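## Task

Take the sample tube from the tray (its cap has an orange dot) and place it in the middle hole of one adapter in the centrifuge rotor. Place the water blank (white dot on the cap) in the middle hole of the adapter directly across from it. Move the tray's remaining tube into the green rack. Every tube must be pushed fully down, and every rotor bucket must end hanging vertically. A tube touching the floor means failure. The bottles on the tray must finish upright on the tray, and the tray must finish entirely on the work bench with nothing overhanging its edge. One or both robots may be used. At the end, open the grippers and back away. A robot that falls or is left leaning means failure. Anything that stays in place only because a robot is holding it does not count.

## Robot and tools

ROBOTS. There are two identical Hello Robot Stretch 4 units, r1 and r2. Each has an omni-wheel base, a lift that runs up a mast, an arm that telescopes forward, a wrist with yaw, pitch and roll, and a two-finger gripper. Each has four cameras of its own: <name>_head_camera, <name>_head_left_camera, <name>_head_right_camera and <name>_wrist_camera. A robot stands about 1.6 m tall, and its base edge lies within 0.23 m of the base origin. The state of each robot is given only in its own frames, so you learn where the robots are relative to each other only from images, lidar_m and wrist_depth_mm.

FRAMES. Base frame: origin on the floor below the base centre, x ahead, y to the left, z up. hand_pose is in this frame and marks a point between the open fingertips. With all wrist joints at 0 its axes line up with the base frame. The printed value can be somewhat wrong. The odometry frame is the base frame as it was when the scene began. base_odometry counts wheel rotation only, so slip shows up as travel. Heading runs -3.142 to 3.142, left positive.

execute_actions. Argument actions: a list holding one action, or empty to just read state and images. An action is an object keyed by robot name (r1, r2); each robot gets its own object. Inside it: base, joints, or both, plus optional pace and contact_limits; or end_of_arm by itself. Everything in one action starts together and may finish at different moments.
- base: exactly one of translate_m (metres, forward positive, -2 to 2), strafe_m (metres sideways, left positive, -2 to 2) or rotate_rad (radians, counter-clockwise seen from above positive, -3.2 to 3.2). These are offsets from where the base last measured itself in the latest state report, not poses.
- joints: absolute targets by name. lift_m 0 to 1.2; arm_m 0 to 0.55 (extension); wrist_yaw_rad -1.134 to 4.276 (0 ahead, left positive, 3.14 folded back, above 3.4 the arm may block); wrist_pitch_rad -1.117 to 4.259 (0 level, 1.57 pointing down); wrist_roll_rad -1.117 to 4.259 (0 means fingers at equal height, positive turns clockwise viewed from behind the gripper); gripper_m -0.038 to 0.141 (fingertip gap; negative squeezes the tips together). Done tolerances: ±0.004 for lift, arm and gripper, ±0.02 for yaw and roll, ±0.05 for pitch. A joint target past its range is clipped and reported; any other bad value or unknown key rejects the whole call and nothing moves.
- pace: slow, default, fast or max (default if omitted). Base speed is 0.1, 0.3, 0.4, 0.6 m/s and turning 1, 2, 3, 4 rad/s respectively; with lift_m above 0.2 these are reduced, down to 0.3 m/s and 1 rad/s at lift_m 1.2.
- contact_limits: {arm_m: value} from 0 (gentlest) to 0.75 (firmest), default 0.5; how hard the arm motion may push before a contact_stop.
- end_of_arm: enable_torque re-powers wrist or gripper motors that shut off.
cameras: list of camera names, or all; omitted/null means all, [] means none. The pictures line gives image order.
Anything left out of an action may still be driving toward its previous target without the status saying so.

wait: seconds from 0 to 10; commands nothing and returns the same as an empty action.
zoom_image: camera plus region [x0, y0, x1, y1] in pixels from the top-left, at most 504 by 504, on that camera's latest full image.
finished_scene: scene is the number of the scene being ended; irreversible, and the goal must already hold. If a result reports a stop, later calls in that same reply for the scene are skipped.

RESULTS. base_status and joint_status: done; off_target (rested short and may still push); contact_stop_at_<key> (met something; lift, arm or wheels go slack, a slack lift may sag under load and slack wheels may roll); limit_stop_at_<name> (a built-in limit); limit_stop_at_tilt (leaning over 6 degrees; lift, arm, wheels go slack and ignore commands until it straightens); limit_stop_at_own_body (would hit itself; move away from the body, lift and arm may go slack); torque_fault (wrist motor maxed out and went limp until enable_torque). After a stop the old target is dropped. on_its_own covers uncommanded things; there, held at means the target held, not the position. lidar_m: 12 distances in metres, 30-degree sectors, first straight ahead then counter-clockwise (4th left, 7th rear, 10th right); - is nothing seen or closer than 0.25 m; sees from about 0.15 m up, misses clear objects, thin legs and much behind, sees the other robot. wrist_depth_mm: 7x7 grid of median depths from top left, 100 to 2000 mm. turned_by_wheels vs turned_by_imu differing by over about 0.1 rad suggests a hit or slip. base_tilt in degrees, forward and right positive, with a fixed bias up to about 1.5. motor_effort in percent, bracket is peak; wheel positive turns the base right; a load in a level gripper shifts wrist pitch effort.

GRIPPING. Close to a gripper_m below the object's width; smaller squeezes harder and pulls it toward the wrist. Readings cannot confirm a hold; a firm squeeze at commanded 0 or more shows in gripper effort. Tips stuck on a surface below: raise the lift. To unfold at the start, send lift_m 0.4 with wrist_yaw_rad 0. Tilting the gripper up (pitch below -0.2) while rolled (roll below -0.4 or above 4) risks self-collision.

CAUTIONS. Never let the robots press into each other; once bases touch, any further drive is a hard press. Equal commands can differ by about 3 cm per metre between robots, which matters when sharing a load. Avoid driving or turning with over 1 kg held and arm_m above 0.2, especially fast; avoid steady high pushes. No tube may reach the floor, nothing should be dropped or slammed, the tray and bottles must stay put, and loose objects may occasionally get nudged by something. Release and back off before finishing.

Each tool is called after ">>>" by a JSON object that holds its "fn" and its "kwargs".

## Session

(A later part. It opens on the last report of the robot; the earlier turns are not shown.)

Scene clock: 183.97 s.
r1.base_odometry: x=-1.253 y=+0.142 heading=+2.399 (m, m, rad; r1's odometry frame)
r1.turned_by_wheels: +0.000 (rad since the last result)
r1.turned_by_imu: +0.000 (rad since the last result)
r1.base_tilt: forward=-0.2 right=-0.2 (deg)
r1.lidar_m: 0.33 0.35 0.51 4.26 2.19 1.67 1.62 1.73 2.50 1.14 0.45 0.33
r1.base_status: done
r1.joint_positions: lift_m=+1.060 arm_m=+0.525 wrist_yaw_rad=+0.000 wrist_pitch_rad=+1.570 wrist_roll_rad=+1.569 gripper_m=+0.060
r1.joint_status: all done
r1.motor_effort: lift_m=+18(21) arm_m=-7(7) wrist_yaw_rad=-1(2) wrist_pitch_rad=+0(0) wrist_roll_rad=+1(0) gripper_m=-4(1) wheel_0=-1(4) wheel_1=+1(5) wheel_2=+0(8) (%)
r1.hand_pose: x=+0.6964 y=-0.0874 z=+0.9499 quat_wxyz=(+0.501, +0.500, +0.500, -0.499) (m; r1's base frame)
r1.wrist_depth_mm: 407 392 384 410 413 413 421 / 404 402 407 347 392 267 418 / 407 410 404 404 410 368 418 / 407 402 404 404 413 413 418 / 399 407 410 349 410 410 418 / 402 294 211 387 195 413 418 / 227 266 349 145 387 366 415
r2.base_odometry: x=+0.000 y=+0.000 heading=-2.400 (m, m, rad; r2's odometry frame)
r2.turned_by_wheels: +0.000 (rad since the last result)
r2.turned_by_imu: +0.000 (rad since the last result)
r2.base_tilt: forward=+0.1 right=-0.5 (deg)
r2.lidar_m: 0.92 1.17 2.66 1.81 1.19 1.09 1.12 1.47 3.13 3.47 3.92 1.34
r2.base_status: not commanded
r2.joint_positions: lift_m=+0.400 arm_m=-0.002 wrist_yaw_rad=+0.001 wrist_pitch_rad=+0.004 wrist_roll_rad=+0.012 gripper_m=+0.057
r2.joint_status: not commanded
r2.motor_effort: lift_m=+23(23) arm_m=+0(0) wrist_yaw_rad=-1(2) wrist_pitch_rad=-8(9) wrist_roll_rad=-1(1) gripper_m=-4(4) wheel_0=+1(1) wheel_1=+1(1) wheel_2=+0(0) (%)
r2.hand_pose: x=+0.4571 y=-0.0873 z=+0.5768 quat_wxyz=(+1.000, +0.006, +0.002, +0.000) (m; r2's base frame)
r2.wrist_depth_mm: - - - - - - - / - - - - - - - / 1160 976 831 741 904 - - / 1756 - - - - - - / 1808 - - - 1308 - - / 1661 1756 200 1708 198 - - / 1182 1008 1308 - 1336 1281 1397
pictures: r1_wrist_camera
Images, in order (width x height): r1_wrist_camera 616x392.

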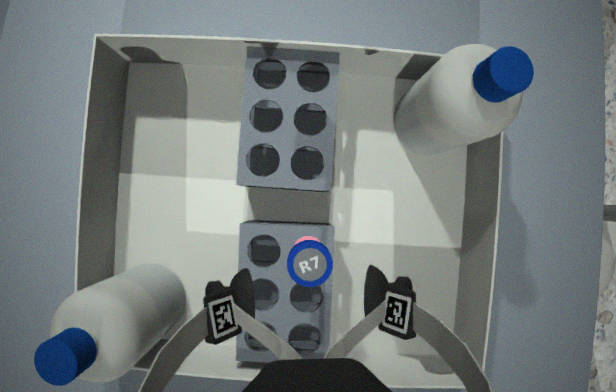

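>>> {"fn": "execute_actions", "kwargs": {"actions": [{"r1":{"joints":{"lift_m":0.965}}}], "cameras": []}}

>>> {"fn": "execute_actions", "kwargs": {"actions": [{"r1":{"joints":{"gripper_m":0.02}}}], "cameras": []}}

>>> {"fn": "execute_actions", "kwargs": {"actions": [{"r1":{"joints":{"lift_m":1.15}}}], "cameras": []}}

>>> {"fn": "execute_actions", "kwargs": {"actions": [{"r1":{"base":{"strafe_m":0.4},"joints":{"wrist_roll_rad":0,"arm_m":0.45}}}], "cameras": ["r1_wrist_camera"]}}

Scene clock: 194.87 s.
r1.base_odometry: x=-1.253 y=+0.142 heading=+2.399 (m, m, rad; r1's odometry frame)
r1.turned_by_wheels: +0.000 (rad since the last result)
r1.turned_by_imu: +0.001 (rad since the last result)
r1.base_tilt: forward=-0.1 right=-0.2 (deg)
r1.lidar_m: 0.32 0.37 0.53 4.24 2.16 1.68 1.62 1.74 2.49 1.14 0.47 0.36
r1.base_status: not commanded
r1.joint_positions: lift_m=+0.965 arm_m=+0.525 wrist_yaw_rad=+0.000 wrist_pitch_rad=+1.570 wrist_roll_rad=+1.569 gripper_m=+0.060
r1.joint_status: all done
r1.motor_effort: lift_m=+18(17) arm_m=-7(7) wrist_yaw_rad=+2(0) wrist_pitch_rad=+0(0) wrist_roll_rad=+2(1) gripper_m=-4(4) wheel_0=-1(1) wheel_1=+1(1) wheel_2=-1(0) (%)
r1.hand_pose: x=+0.6964 y=-0.0874 z=+0.8549 quat_wxyz=(+0.501, +0.500, +0.500, -0.499) (m; r1's base frame)
r1.wrist_depth_mm: 277 312 290 255 298 197 - / 283 312 309 254 317 213 180 / 289 312 309 256 314 303 268 / 294 310 315 314 315 317 265 / 298 310 307 255 315 315 262 / 232 293 210 193 195 317 257 / 192 239 253 145 317 293 262
r2.base_odometry: x=+0.000 y=+0.000 heading=-2.400 (m, m, rad; r2's odometry frame)
r2.turned_by_wheels: +0.000 (rad since the last result)
r2.turned_by_imu: +0.000 (rad since the last result)
r2.base_tilt: forward=+0.2 right=-0.6 (deg)
r2.lidar_m: 0.92 1.14 2.65 1.80 1.18 1.09 1.13 1.42 3.09 3.44 3.93 1.35
r2.base_status: not commanded
r2.joint_positions: lift_m=+0.400 arm_m=-0.002 wrist_yaw_rad=+0.001 wrist_pitch_rad=+0.004 wrist_roll_rad=+0.012 gripper_m=+0.057
r2.joint_status: not commanded
r2.motor_effort: lift_m=+22(23) arm_m=+0(0) wrist_yaw_rad=-3(2) wrist_pitch_rad=-7(8) wrist_roll_rad=+1(0) gripper_m=-6(1) wheel_0=+1(0) wheel_1=+1(1) wheel_2=+0(0) (%)
r2.hand_pose: x=+0.4571 y=-0.0873 z=+0.5768 quat_wxyz=(+1.000, +0.006, +0.002, +0.000) (m; r2's base frame)
r2.wrist_depth_mm: - - - - - - - / - - - - - - - / 1160 946 842 750 891 - - / 1756 - - - - - - / 1808 - - - 1308 - - / 1661 1756 200 1708 198 - - / 1182 1008 1281 - 1366 1255 1366
pictures: none
No camera images: the call's "cameras" was empty. Leave "cameras" out to get every camera's image.

Scene clock: 196.07 s.
r1.base_odometry: x=-1.253 y=+0.142 heading=+2.399 (m, m, rad; r1's odometry frame)
r1.turned_by_wheels: +0.000 (rad since the last result)
r1.turned_by_imu: +0.000 (rad since the last result)
r1.base_tilt: forward=-0.2 right=-0.2 (deg)
r1.lidar_m: 0.31 0.36 0.52 4.24 2.19 1.67 1.63 1.73 2.49 1.12 0.46 0.37
r1.base_status: not commanded
r1.joint_positions: lift_m=+0.965 arm_m=+0.525 wrist_yaw_rad=+0.000 wrist_pitch_rad=+1.570 wrist_roll_rad=+1.569 gripper_m=+0.020
r1.joint_status: all done
r1.motor_effort: lift_m=+18(18) arm_m=-7(7) wrist_yaw_rad=-2(0) wrist_pitch_rad=-1(0) wrist_roll_rad=+1(2) gripper_m=-8(9) wheel_0=-1(1) wheel_1=+1(1) wheel_2=-1(0) (%)
r1.hand_pose: x=+0.6964 y=-0.0874 z=+0.8549 quat_wxyz=(+0.501, +0.500, +0.500, -0.499) (m; r1's base frame)
r1.wrist_depth_mm: 277 312 290 255 301 197 - / 283 312 307 255 317 213 179 / 290 310 307 254 317 304 266 / 293 312 312 314 317 319 265 / 297 310 307 255 317 315 260 / 232 293 209 190 193 315 257 / 192 243 253 157 315 293 262
r2.base_odometry: x=+0.000 y=+0.000 heading=-2.400 (m, m, rad; r2's odometry frame)
r2.turned_by_wheels: +0.000 (rad since the last result)
r2.turned_by_imu: +0.000 (rad since the last result)
r2.base_tilt: forward=+0.2 right=-0.7 (deg)
r2.lidar_m: 0.89 1.16 2.65 1.83 1.21 1.10 1.15 1.46 3.08 3.46 3.93 1.37
r2.base_status: not commanded
r2.joint_positions: lift_m=+0.400 arm_m=-0.002 wrist_yaw_rad=+0.001 wrist_pitch_rad=+0.004 wrist_roll_rad=+0.012 gripper_m=+0.057
r2.joint_status: not commanded
r2.motor_effort: lift_m=+22(23) arm_m=+0(0) wrist_yaw_rad=-2(3) wrist_pitch_rad=-9(8) wrist_roll_rad=-1(1) gripper_m=-4(2) wheel_0=+1(0) wheel_1=+1(1) wheel_2=+0(0) (%)
r2.hand_pose: x=+0.4571 y=-0.0873 z=+0.5768 quat_wxyz=(+1.000, +0.006, +0.002, +0.000) (m; r2's base frame)
r2.wrist_depth_mm: - - - - - - - / - - - - - - - / 1160 946 842 741 891 - - / 1808 - - - - - - / 1808 - - - 1308 - - / 1661 1756 200 1708 198 - - / 1160 1008 1281 - 1366 1281 1397
pictures: none
No camera images: the call's "cameras" was empty. Leave "cameras" out to get every camera's image.

Scene clock: 197.93 s.
r1.base_odometry: x=-1.253 y=+0.142 heading=+2.399 (m, m, rad; r1's odometry frame)
r1.turned_by_wheels: +0.000 (rad since the last result)
r1.turned_by_imu: +0.001 (rad since the last result)
r1.base_tilt: forward=-0.2 right=-0.1 (deg)
r1.lidar_m: 0.33 0.36 0.53 4.25 2.20 1.68 1.62 1.72 2.49 1.15 0.46 0.36
r1.base_status: not commanded
r1.joint_positions: lift_m=+1.150 arm_m=+0.525 wrist_yaw_rad=+0.000 wrist_pitch_rad=+1.570 wrist_roll_rad=+1.569 gripper_m=+0.020
r1.joint_status: all done
r1.motor_effort: lift_m=+23(24) arm_m=-7(7) wrist_yaw_rad=-1(0) wrist_pitch_rad=-1(0) wrist_roll_rad=+1(1) gripper_m=-7(6) wheel_0=-1(1) wheel_1=+1(1) wheel_2=+0(0) (%)
r1.hand_pose: x=+0.6964 y=-0.0874 z=+1.0395 quat_wxyz=(+0.501, +0.500, +0.500, -0.499) (m; r1's base frame)
r1.wrist_depth_mm: 496 500 500 500 500 508 891 / 496 492 492 492 488 504 891 / 496 496 496 492 466 504 1308 / 492 500 496 500 500 508 1042 / 496 496 496 436 504 508 788 / 492 353 210 190 192 508 788 / 496 492 488 157 500 504 1281
r2.base_odometry: x=+0.000 y=+0.000 heading=-2.400 (m, m, rad; r2's odometry frame)
r2.turned_by_wheels: +0.000 (rad since the last result)
r2.turned_by_imu: +0.000 (rad since the last result)
r2.base_tilt: forward=+0.1 right=-0.6 (deg)
r2.lidar_m: 0.91 1.14 2.67 1.82 1.22 1.11 1.13 1.44 3.07 3.49 3.94 1.39
r2.base_status: not commanded
r2.joint_positions: lift_m=+0.400 arm_m=-0.002 wrist_yaw_rad=+0.001 wrist_pitch_rad=+0.004 wrist_roll_rad=+0.012 gripper_m=+0.057
r2.joint_status: not commanded
r2.motor_effort: lift_m=+23(23) arm_m=+0(0) wrist_yaw_rad=+0(2) wrist_pitch_rad=-10(8) wrist_roll_rad=+1(0) gripper_m=+3(1) wheel_0=+0(1) wheel_1=+1(1) wheel_2=+0(0) (%)
r2.hand_pose: x=+0.4571 y=-0.0873 z=+0.5768 quat_wxyz=(+1.000, +0.006, +0.002, +0.000) (m; r2's base frame)
r2.wrist_depth_mm: - - - - - - - / - - - - - - - / 1160 960 831 750 904 - - / 1708 - - - - - - / 1756 - - - 1281 - - / 1661 1756 200 1708 198 - - / 1205 1008 1281 - 1336 1281 1430
pictures: none
No camera images: the call's "cameras" was empty. Leave "cameras" out to get every camera's image.

Scene clock: 200.60 s.
r1.base_odometry: x=-1.524 y=-0.153 heading=+2.399 (m, m, rad; r1's odometry frame)
r1.turned_by_wheels: +0.000 (rad since the last result)
r1.turned_by_imu: +0.000 (rad since the last result)
r1.base_tilt: forward=-0.2 right=-0.2 (deg)
r1.lidar_m: 0.36 0.37 3.96 3.86 2.18 1.66 1.60 1.72 2.47 1.24 0.48 0.37
r1.base_status: done
r1.joint_positions: lift_m=+1.150 arm_m=+0.451 wrist_yaw_rad=+0.000 wrist_pitch_rad=+1.570 wrist_roll_rad=+0.001 gripper_m=+0.020
r1.joint_status: all done
r1.motor_effort: lift_m=+22(23) arm_m=-7(7) wrist_yaw_rad=-2(3) wrist_pitch_rad=-1(0) wrist_roll_rad=-2(10) gripper_m=-7(6) wheel_0=+1(8) wheel_1=-1(9) wheel_2=-1(1) (%)
r1.hand_pose: x=+0.6224 y=-0.0874 z=+1.0396 quat_wxyz=(+0.707, +0.000, +0.707, +0.000) (m; r1's base frame)
r1.wrist_depth_mm: 1281 496 500 500 504 504 449 / 1255 496 500 504 508 500 473 / 1255 500 496 496 500 504 449 / 1281 496 504 500 504 500 466 / 1255 500 504 504 504 504 484 / 1255 500 210 190 191 500 504 / 1281 496 496 157 496 504 504
r2.base_odometry: x=+0.000 y=+0.000 heading=-2.400 (m, m, rad; r2's odometry frame)
r2.turned_by_wheels: +0.000 (rad since the last result)
r2.turned_by_imu: +0.000 (rad since the last result)
r2.base_tilt: forward=+0.2 right=-0.7 (deg)
r2.lidar_m: 0.92 1.15 2.67 1.81 1.21 1.09 1.12 1.47 3.11 3.47 3.92 1.36
r2.base_status: not commanded
r2.joint_positions: lift_m=+0.400 arm_m=-0.002 wrist_yaw_rad=+0.001 wrist_pitch_rad=+0.004 wrist_roll_rad=+0.012 gripper_m=+0.057
r2.joint_status: not commanded
r2.motor_effort: lift_m=+22(23) arm_m=+0(0) wrist_yaw_rad=-3(3) wrist_pitch_rad=-8(8) wrist_roll_rad=-2(2) gripper_m=+0(0) wheel_0=+1(0) wheel_1=+1(0) wheel_2=+0(0) (%)
r2.hand_pose: x=+0.4571 y=-0.0873 z=+0.5768 quat_wxyz=(+1.000, +0.006, +0.002, +0.000) (m; r2's base frame)
r2.wrist_depth_mm: - - - - - - - / - - - - - - - / 1160 960 854 750 891 - - / 1708 - - - - - - / 1708 - - - 1308 - - / 1661 1756 200 1756 198 - - / 1182 1008 1308 - 1336 1281 1397
pictures: r1_wrist_camera
Images, in order (width x height): r1_wrist_camera 616x392.

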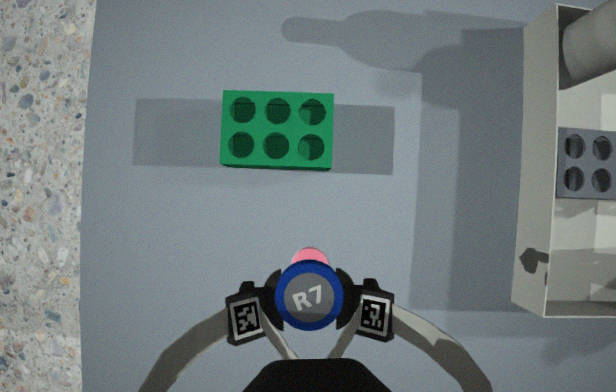

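>>> {"fn": "execute_actions", "kwargs": {"actions": [{"r1":{"base":{"translate_m":0.02},"joints":{"arm_m":0.537,"lift_m":1.04}}}], "cameras": ["r1_wrist_camera"]}}

Scene clock: 205.40 s.
r1.base_odometry: x=-1.539 y=-0.139 heading=+2.399 (m, m, rad; r1's odometry frame)
r1.turned_by_wheels: +0.000 (rad since the last result)
r1.turned_by_imu: +0.001 (rad since the last result)
r1.base_tilt: forward=-0.2 right=-0.2 (deg)
r1.lidar_m: 0.34 0.35 3.95 3.85 2.23 1.68 1.63 1.72 2.46 1.12 0.48 0.35
r1.base_status: done
r1.joint_positions: lift_m=+1.040 arm_m=+0.536 wrist_yaw_rad=+0.000 wrist_pitch_rad=+1.570 wrist_roll_rad=+0.001 gripper_m=+0.020
r1.joint_status: all done
r1.motor_effort: lift_m=+18(21) arm_m=+7(5) wrist_yaw_rad=-1(1) wrist_pitch_rad=-1(2) wrist_roll_rad=-2(2) gripper_m=-8(3) wheel_0=-1(2) wheel_1=-1(3) wheel_2=+1(8) (%)
r1.hand_pose: x=+0.7069 y=-0.0874 z=+0.9299 quat_wxyz=(+0.707, +0.000, +0.707, +0.000) (m; r1's base frame)
r1.wrist_depth_mm: 384 392 387 389 392 394 392 / 392 389 392 389 387 392 392 / 387 389 392 387 394 392 392 / 392 389 384 387 394 389 394 / 387 389 332 332 394 394 397 / 389 389 210 189 193 392 394 / 387 387 389 157 394 394 394
r2.base_odometry: x=+0.000 y=+0.000 heading=-2.400 (m, m, rad; r2's odometry frame)
r2.turned_by_wheels: +0.000 (rad since the last result)
r2.turned_by_imu: +0.000 (rad since the last result)
r2.base_tilt: forward=+0.1 right=-0.7 (deg)
r2.lidar_m: 0.91 1.16 2.69 1.79 1.20 1.11 1.13 1.41 3.12 3.46 3.90 1.35
r2.base_status: not commanded
r2.joint_positions: lift_m=+0.400 arm_m=-0.002 wrist_yaw_rad=+0.001 wrist_pitch_rad=+0.004 wrist_roll_rad=+0.012 gripper_m=+0.057
r2.joint_status: not commanded
r2.motor_effort: lift_m=+22(23) arm_m=+0(0) wrist_yaw_rad=-3(4) wrist_pitch_rad=-7(7) wrist_roll_rad=+0(0) gripper_m=+1(6) wheel_0=+1(1) wheel_1=+1(0) wheel_2=+0(0) (%)
r2.hand_pose: x=+0.4571 y=-0.0873 z=+0.5768 quat_wxyz=(+1.000, +0.006, +0.002, +0.000) (m; r2's base frame)
r2.wrist_depth_mm: - - - - - - - / - - - - - - - / 1160 960 831 741 904 - - / 1708 - - - - - - / 1808 - - - 1308 - - / 1661 1808 200 1708 198 - - / 1205 1008 1308 - 1336 1308 1430
pictures: r1_wrist_camera
Images, in order (width x height): r1_wrist_camera 616x392.

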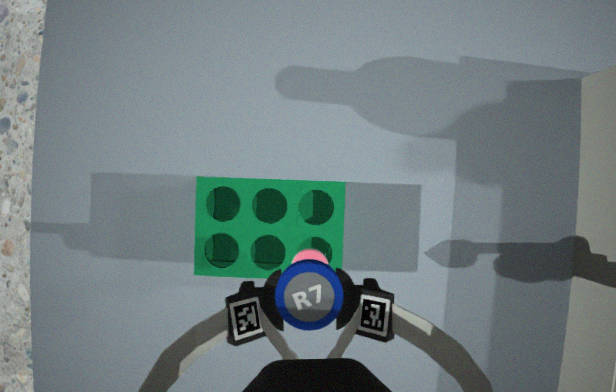

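>>> {"fn": "execute_actions", "kwargs": {"actions": [{"r1":{"base":{"strafe_m":-0.004}}}], "cameras": []}}

>>> {"fn": "execute_actions", "kwargs": {"actions": [{"r1":{"joints":{"lift_m":0.975},"pace":"slow"}}], "cameras": ["r1_wrist_camera"]}}

>>> {"fn": "execute_actions", "kwargs": {"actions": [{"r1":{"joints":{"gripper_m":0.06}}}], "cameras": []}}

>>> {"fn": "execute_actions", "kwargs": {"actions": [{"r1":{"joints":{"lift_m":1.1}}}], "cameras": ["r1_wrist_camera"]}}

Scene clock: 211.67 s.
r1.base_odometry: x=-1.536 y=-0.136 heading=+2.399 (m, m, rad; r1's odometry frame)
r1.turned_by_wheels: +0.000 (rad since the last result)
r1.turned_by_imu: +0.002 (rad since the last result)
r1.base_tilt: forward=-0.1 right=-0.1 (deg)
r1.lidar_m: 0.33 0.36 3.95 3.84 2.22 1.67 1.60 1.72 2.49 1.11 0.47 0.35
r1.base_status: done
r1.joint_positions: lift_m=+1.040 arm_m=+0.536 wrist_yaw_rad=+0.000 wrist_pitch_rad=+1.570 wrist_roll_rad=+0.001 gripper_m=+0.020
r1.joint_status: not commanded
r1.motor_effort: lift_m=+18(18) arm_m=+7(7) wrist_yaw_rad=+0(0) wrist_pitch_rad=+0(0) wrist_roll_rad=-1(3) gripper_m=-7(7) wheel_0=+1(7) wheel_1=+0(8) wheel_2=+0(1) (%)
r1.hand_pose: x=+0.7069 y=-0.0874 z=+0.9299 quat_wxyz=(+0.707, +0.000, +0.707, +0.000) (m; r1's base frame)
r1.wrist_depth_mm: 387 389 389 392 389 397 392 / 387 392 389 392 392 392 392 / 387 389 392 392 394 394 392 / 389 387 387 387 394 392 392 / 387 394 334 330 389 397 394 / 389 387 211 190 192 394 389 / 387 387 392 157 394 394 394
r2.base_odometry: x=+0.000 y=+0.000 heading=-2.400 (m, m, rad; r2's odometry frame)
r2.turned_by_wheels: +0.000 (rad since the last result)
r2.turned_by_imu: +0.000 (rad since the last result)
r2.base_tilt: forward=+0.3 right=-0.6 (deg)
r2.lidar_m: 0.93 1.16 2.71 1.79 1.21 1.11 1.13 1.45 3.09 3.48 3.93 1.36
r2.base_status: not commanded
r2.joint_positions: lift_m=+0.400 arm_m=-0.002 wrist_yaw_rad=+0.001 wrist_pitch_rad=+0.004 wrist_roll_rad=+0.012 gripper_m=+0.057
r2.joint_status: not commanded
r2.motor_effort: lift_m=+23(22) arm_m=+0(0) wrist_yaw_rad=-3(3) wrist_pitch_rad=-8(8) wrist_roll_rad=-1(2) gripper_m=-3(6) wheel_0=+1(1) wheel_1=+1(1) wheel_2=+0(0) (%)
r2.hand_pose: x=+0.4571 y=-0.0873 z=+0.5768 quat_wxyz=(+1.000, +0.006, +0.002, +0.000) (m; r2's base frame)
r2.wrist_depth_mm: - - - - - - - / - - - - - - - / 1160 946 854 759 891 - - / 1808 - - - - - - / 1756 - - - 1308 - - / 1708 1756 200 1756 199 - - / 1182 991 1281 - 1308 1255 1430
pictures: none
No camera images: the call's "cameras" was empty. Leave "cameras" out to get every camera's image.

Scene clock: 213.10 s.
r1.base_odometry: x=-1.536 y=-0.136 heading=+2.399 (m, m, rad; r1's odometry frame)
r1.turned_by_wheels: +0.000 (rad since the last result)
r1.turned_by_imu: +0.000 (rad since the last result)
r1.base_tilt: forward=-0.2 right=-0.2 (deg)
r1.lidar_m: 0.33 0.35 3.95 3.85 2.22 1.65 1.61 1.72 2.49 1.13 0.46 0.35
r1.base_status: not commanded
r1.joint_positions: lift_m=+0.975 arm_m=+0.536 wrist_yaw_rad=+0.000 wrist_pitch_rad=+1.570 wrist_roll_rad=+0.001 gripper_m=+0.020
r1.joint_status: all done
r1.motor_effort: lift_m=+18(17) arm_m=+7(7) wrist_yaw_rad=-1(0) wrist_pitch_rad=+0(0) wrist_roll_rad=-1(1) gripper_m=-5(7) wheel_0=+1(1) wheel_1=+0(0) wheel_2=+0(0) (%)
r1.hand_pose: x=+0.7069 y=-0.0874 z=+0.8649 quat_wxyz=(+0.707, +0.000, +0.707, +0.000) (m; r1's base frame)
r1.wrist_depth_mm: 324 324 324 325 325 329 327 / 322 322 324 327 327 327 329 / 324 325 325 325 325 327 327 / 325 324 294 320 324 327 329 / 324 327 266 266 327 329 329 / 325 325 210 190 192 327 329 / 324 327 327 156 327 329 330
r2.base_odometry: x=+0.000 y=+0.000 heading=-2.400 (m, m, rad; r2's odometry frame)
r2.turned_by_wheels: +0.000 (rad since the last result)
r2.turned_by_imu: +0.000 (rad since the last result)
r2.base_tilt: forward=+0.2 right=-0.6 (deg)
r2.lidar_m: 0.91 1.16 2.66 1.80 1.21 1.11 1.11 1.42 3.11 3.45 3.92 1.38
r2.base_status: not commanded
r2.joint_positions: lift_m=+0.400 arm_m=-0.002 wrist_yaw_rad=+0.001 wrist_pitch_rad=+0.004 wrist_roll_rad=+0.012 gripper_m=+0.057
r2.joint_status: not commanded
r2.motor_effort: lift_m=+22(23) arm_m=+0(0) wrist_yaw_rad=-2(2) wrist_pitch_rad=-8(9) wrist_roll_rad=+1(1) gripper_m=-6(4) wheel_0=+1(0) wheel_1=+1(1) wheel_2=+0(0) (%)
r2.hand_pose: x=+0.4571 y=-0.0873 z=+0.5768 quat_wxyz=(+1.000, +0.006, +0.002, +0.000) (m; r2's base frame)
r2.wrist_depth_mm: - - - - - - - / - - - - - - - / 1182 960 854 750 891 - - / 1756 - - - - - - / 1808 - - - 1336 - - / 1661 1808 200 1756 198 - - / 1205 1008 1281 - 1336 1255 1397
pictures: r1_wrist_camera
Images, in order (width x height): r1_wrist_camera 616x392.

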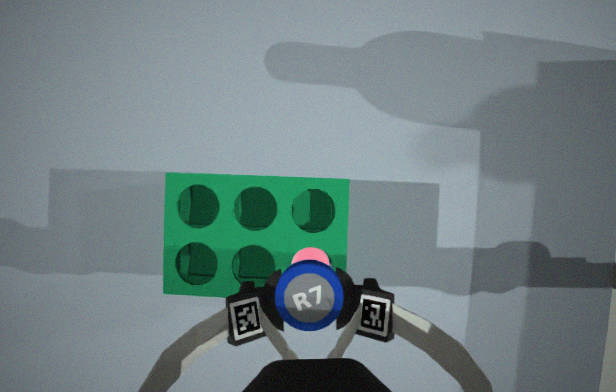

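Scene clock: 214.30 s.
r1.base_odometry: x=-1.536 y=-0.136 heading=+2.399 (m, m, rad; r1's odometry frame)
r1.turned_by_wheels: +0.000 (rad since the last result)
r1.turned_by_imu: +0.000 (rad since the last result)
r1.base_tilt: forward=-0.1 right=-0.2 (deg)
r1.lidar_m: 0.32 0.35 3.94 3.85 2.18 1.68 1.63 1.73 2.49 1.13 0.45 0.37
r1.base_status: not commanded
r1.joint_positions: lift_m=+0.975 arm_m=+0.536 wrist_yaw_rad=+0.000 wrist_pitch_rad=+1.570 wrist_roll_rad=+0.001 gripper_m=+0.060
r1.joint_status: all done
r1.motor_effort: lift_m=+18(18) arm_m=+7(7) wrist_yaw_rad=+0(1) wrist_pitch_rad=+0(0) wrist_roll_rad=-2(2) gripper_m=-3(4) wheel_0=+2(2) wheel_1=+0(0) wheel_2=+0(0) (%)
r1.hand_pose: x=+0.7069 y=-0.0874 z=+0.8649 quat_wxyz=(+0.707, +0.000, +0.707, +0.000) (m; r1's base frame)
r1.wrist_depth_mm: 324 325 325 325 329 329 329 / 322 325 325 327 324 327 327 / 324 325 327 324 325 327 325 / 325 322 297 322 327 327 329 / 325 325 266 267 329 330 329 / 324 324 211 266 196 325 329 / 325 325 325 145 329 330 327
r2.base_odometry: x=+0.000 y=+0.000 heading=-2.400 (m, m, rad; r2's odometry frame)
r2.turned_by_wheels: +0.000 (rad since the last result)
r2.turned_by_imu: +0.000 (rad since the last result)
r2.base_tilt: forward=+0.4 right=-0.6 (deg)
r2.lidar_m: 0.91 1.16 2.67 1.80 1.22 1.10 1.12 1.45 3.08 3.44 3.95 1.37
r2.base_status: not commanded
r2.joint_positions: lift_m=+0.400 arm_m=-0.002 wrist_yaw_rad=+0.001 wrist_pitch_rad=+0.004 wrist_roll_rad=+0.012 gripper_m=+0.057
r2.joint_status: not commanded
r2.motor_effort: lift_m=+22(22) arm_m=+0(0) wrist_yaw_rad=-3(0) wrist_pitch_rad=-8(8) wrist_roll_rad=+1(1) gripper_m=-2(3) wheel_0=+0(1) wheel_1=+1(1) wheel_2=+0(0) (%)
r2.hand_pose: x=+0.4571 y=-0.0873 z=+0.5768 quat_wxyz=(+1.000, +0.006, +0.002, +0.000) (m; r2's base frame)
r2.wrist_depth_mm: - - - - - - - / - - - - - - - / 1138 960 842 741 904 - - / 1756 - - - - - - / 1708 - - - 1308 - - / 1708 1756 200 1756 199 - - / 1160 1008 1308 - 1336 1281 1397
pictures: none
No camera images: the call's "cameras" was empty. Leave "cameras" out to get every camera's image.

Scene clock: 215.87 s.
r1.base_odometry: x=-1.536 y=-0.136 heading=+2.399 (m, m, rad; r1's odometry frame)
r1.turned_by_wheels: +0.000 (rad since the last result)
r1.turned_by_imu: +0.000 (rad since the last result)
r1.base_tilt: forward=-0.1 right=-0.1 (deg)
r1.lidar_m: 0.33 0.34 3.93 3.84 2.19 1.67 1.61 1.77 2.50 1.14 0.47 0.34
r1.base_status: not commanded
r1.joint_positions: lift_m=+1.100 arm_m=+0.536 wrist_yaw_rad=+0.000 wrist_pitch_rad=+1.570 wrist_roll_rad=+0.001 gripper_m=+0.060
r1.joint_status: all done
r1.motor_effort: lift_m=+23(24) arm_m=+7(7) wrist_yaw_rad=-1(1) wrist_pitch_rad=-1(0) wrist_roll_rad=-3(2) gripper_m=-4(4) wheel_0=+1(1) wheel_1=+0(0) wheel_2=+0(0) (%)
r1.hand_pose: x=+0.7069 y=-0.0874 z=+0.9895 quat_wxyz=(+0.707, +0.000, +0.707, +0.000) (m; r1's base frame)
r1.wrist_depth_mm: 1205 452 449 449 452 449 452 / 1205 449 445 449 449 449 449 / 1205 449 449 452 449 449 433 / 1229 452 452 445 449 452 433 / 1205 449 421 392 445 452 427 / 1229 445 211 449 195 452 424 / 1229 455 455 145 455 455 415
r2.base_odometry: x=+0.000 y=+0.000 heading=-2.400 (m, m, rad; r2's odometry frame)
r2.turned_by_wheels: +0.000 (rad since the last result)
r2.turned_by_imu: +0.000 (rad since the last result)
r2.base_tilt: forward=+0.2 right=-0.6 (deg)
r2.lidar_m: 0.90 1.16 2.62 1.79 1.20 1.11 1.14 1.46 3.09 3.48 3.93 1.34
r2.base_status: not commanded
r2.joint_positions: lift_m=+0.400 arm_m=-0.002 wrist_yaw_rad=+0.001 wrist_pitch_rad=+0.004 wrist_roll_rad=+0.012 gripper_m=+0.057
r2.joint_status: not commanded
r2.motor_effort: lift_m=+22(22) arm_m=+0(0) wrist_yaw_rad=-1(1) wrist_pitch_rad=-9(9) wrist_roll_rad=+2(1) gripper_m=+0(1) wheel_0=+1(1) wheel_1=+1(1) wheel_2=+0(0) (%)
r2.hand_pose: x=+0.4571 y=-0.0873 z=+0.5768 quat_wxyz=(+1.000, +0.006, +0.002, +0.000) (m; r2's base frame)
r2.wrist_depth_mm: - - - - - - - / - - - - - - - / 1160 946 842 750 891 - - / 1756 - - - - - - / 1808 - - - 1308 - - / 1708 1756 200 1708 199 - - / 1205 1025 1281 - 1308 1281 1397
pictures: r1_wrist_camera
Images, in order (width x height): r1_wrist_camera 616x392.

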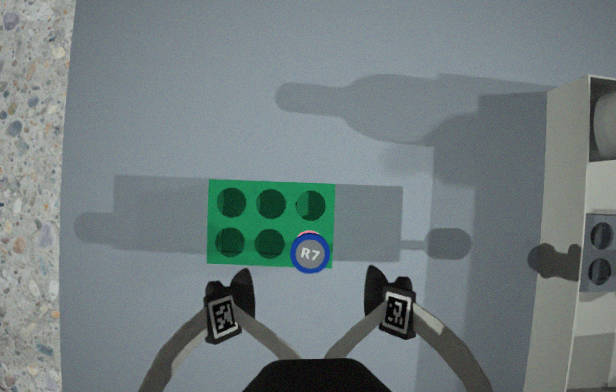

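>>> {"fn": "execute_actions", "kwargs": {"actions": [{"r1":{"base":{"translate_m":-0.3},"joints":{"arm_m":0.1}}}], "cameras": ["r1_head_camera"]}}

>>> {"fn": "finished_scene", "kwargs": {"scene": 1}}

Scene clock: 221.90 s.
r1.base_odometry: x=-1.315 y=-0.339 heading=+2.399 (m, m, rad; r1's odometry frame)
r1.turned_by_wheels: +0.000 (rad since the last result)
r1.turned_by_imu: +0.002 (rad since the last result)
r1.base_tilt: forward=-0.3 right=-0.1 (deg)
r1.lidar_m: 0.62 0.67 3.97 3.87 1.72 1.38 1.31 1.40 2.04 2.06 0.88 0.65
r1.base_status: done
r1.joint_positions: lift_m=+1.100 arm_m=+0.101 wrist_yaw_rad=+0.000 wrist_pitch_rad=+1.570 wrist_roll_rad=+0.001 gripper_m=+0.060
r1.joint_status: all done
r1.motor_effort: lift_m=+22(23) arm_m=-7(5) wrist_yaw_rad=+1(2) wrist_pitch_rad=-1(2) wrist_roll_rad=-1(2) gripper_m=-3(4) wheel_0=-1(9) wheel_1=-1(6) wheel_2=+0(8) (%)
r1.hand_pose: x=+0.2723 y=-0.0874 z=+0.9896 quat_wxyz=(+0.707, +0.000, +0.707, +0.000) (m; r1's base frame)
r1.wrist_depth_mm: 1182 1205 1182 1205 1229 1205 1205 / 1182 1229 1205 1205 1205 1255 1205 / 1182 1205 1229 1205 1205 1205 1229 / 1229 1205 1205 1182 1255 1182 1229 / 1205 1205 1229 1160 1182 1205 1205 / 1229 1205 211 991 195 1205 1229 / 1205 1205 1008 144 1182 1229 1229
r2.base_odometry: x=+0.000 y=+0.000 heading=-2.400 (m, m, rad; r2's odometry frame)
r2.turned_by_wheels: +0.000 (rad since the last result)
r2.turned_by_imu: -0.001 (rad since the last result)
r2.base_tilt: forward=+0.1 right=-0.4 (deg)
r2.lidar_m: 0.90 1.15 2.69 1.83 1.21 1.10 1.13 1.46 3.12 3.45 3.93 1.36
r2.base_status: not commanded
r2.joint_positions: lift_m=+0.400 arm_m=-0.002 wrist_yaw_rad=+0.001 wrist_pitch_rad=+0.004 wrist_roll_rad=+0.012 gripper_m=+0.057
r2.joint_status: not commanded
r2.motor_effort: lift_m=+22(23) arm_m=+0(1) wrist_yaw_rad=-2(3) wrist_pitch_rad=-8(8) wrist_roll_rad=+0(1) gripper_m=-2(0) wheel_0=+1(1) wheel_1=+0(1) wheel_2=+0(0) (%)
r2.hand_pose: x=+0.4571 y=-0.0873 z=+0.5768 quat_wxyz=(+1.000, +0.006, +0.002, +0.000) (m; r2's base frame)
r2.wrist_depth_mm: - - - - - - - / - - - - - - - / 1160 946 842 750 891 - - / 1808 - - - - - - / 1756 - - - 1308 - - / 1661 1756 201 1756 198 - - / 1205 1008 1308 - 1336 1281 1430
pictures: r1_head_camera
Images, in order (width x height): r1_head_camera 420x560.

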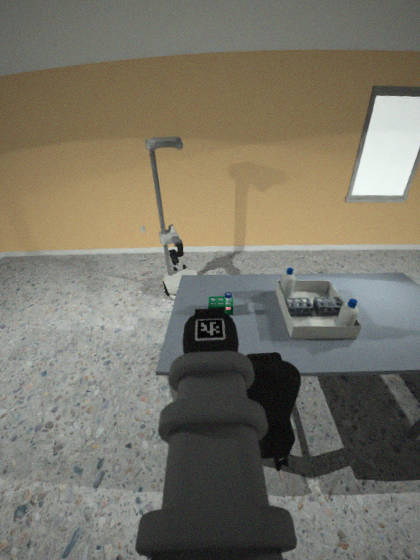

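The scene is finished: the task was done.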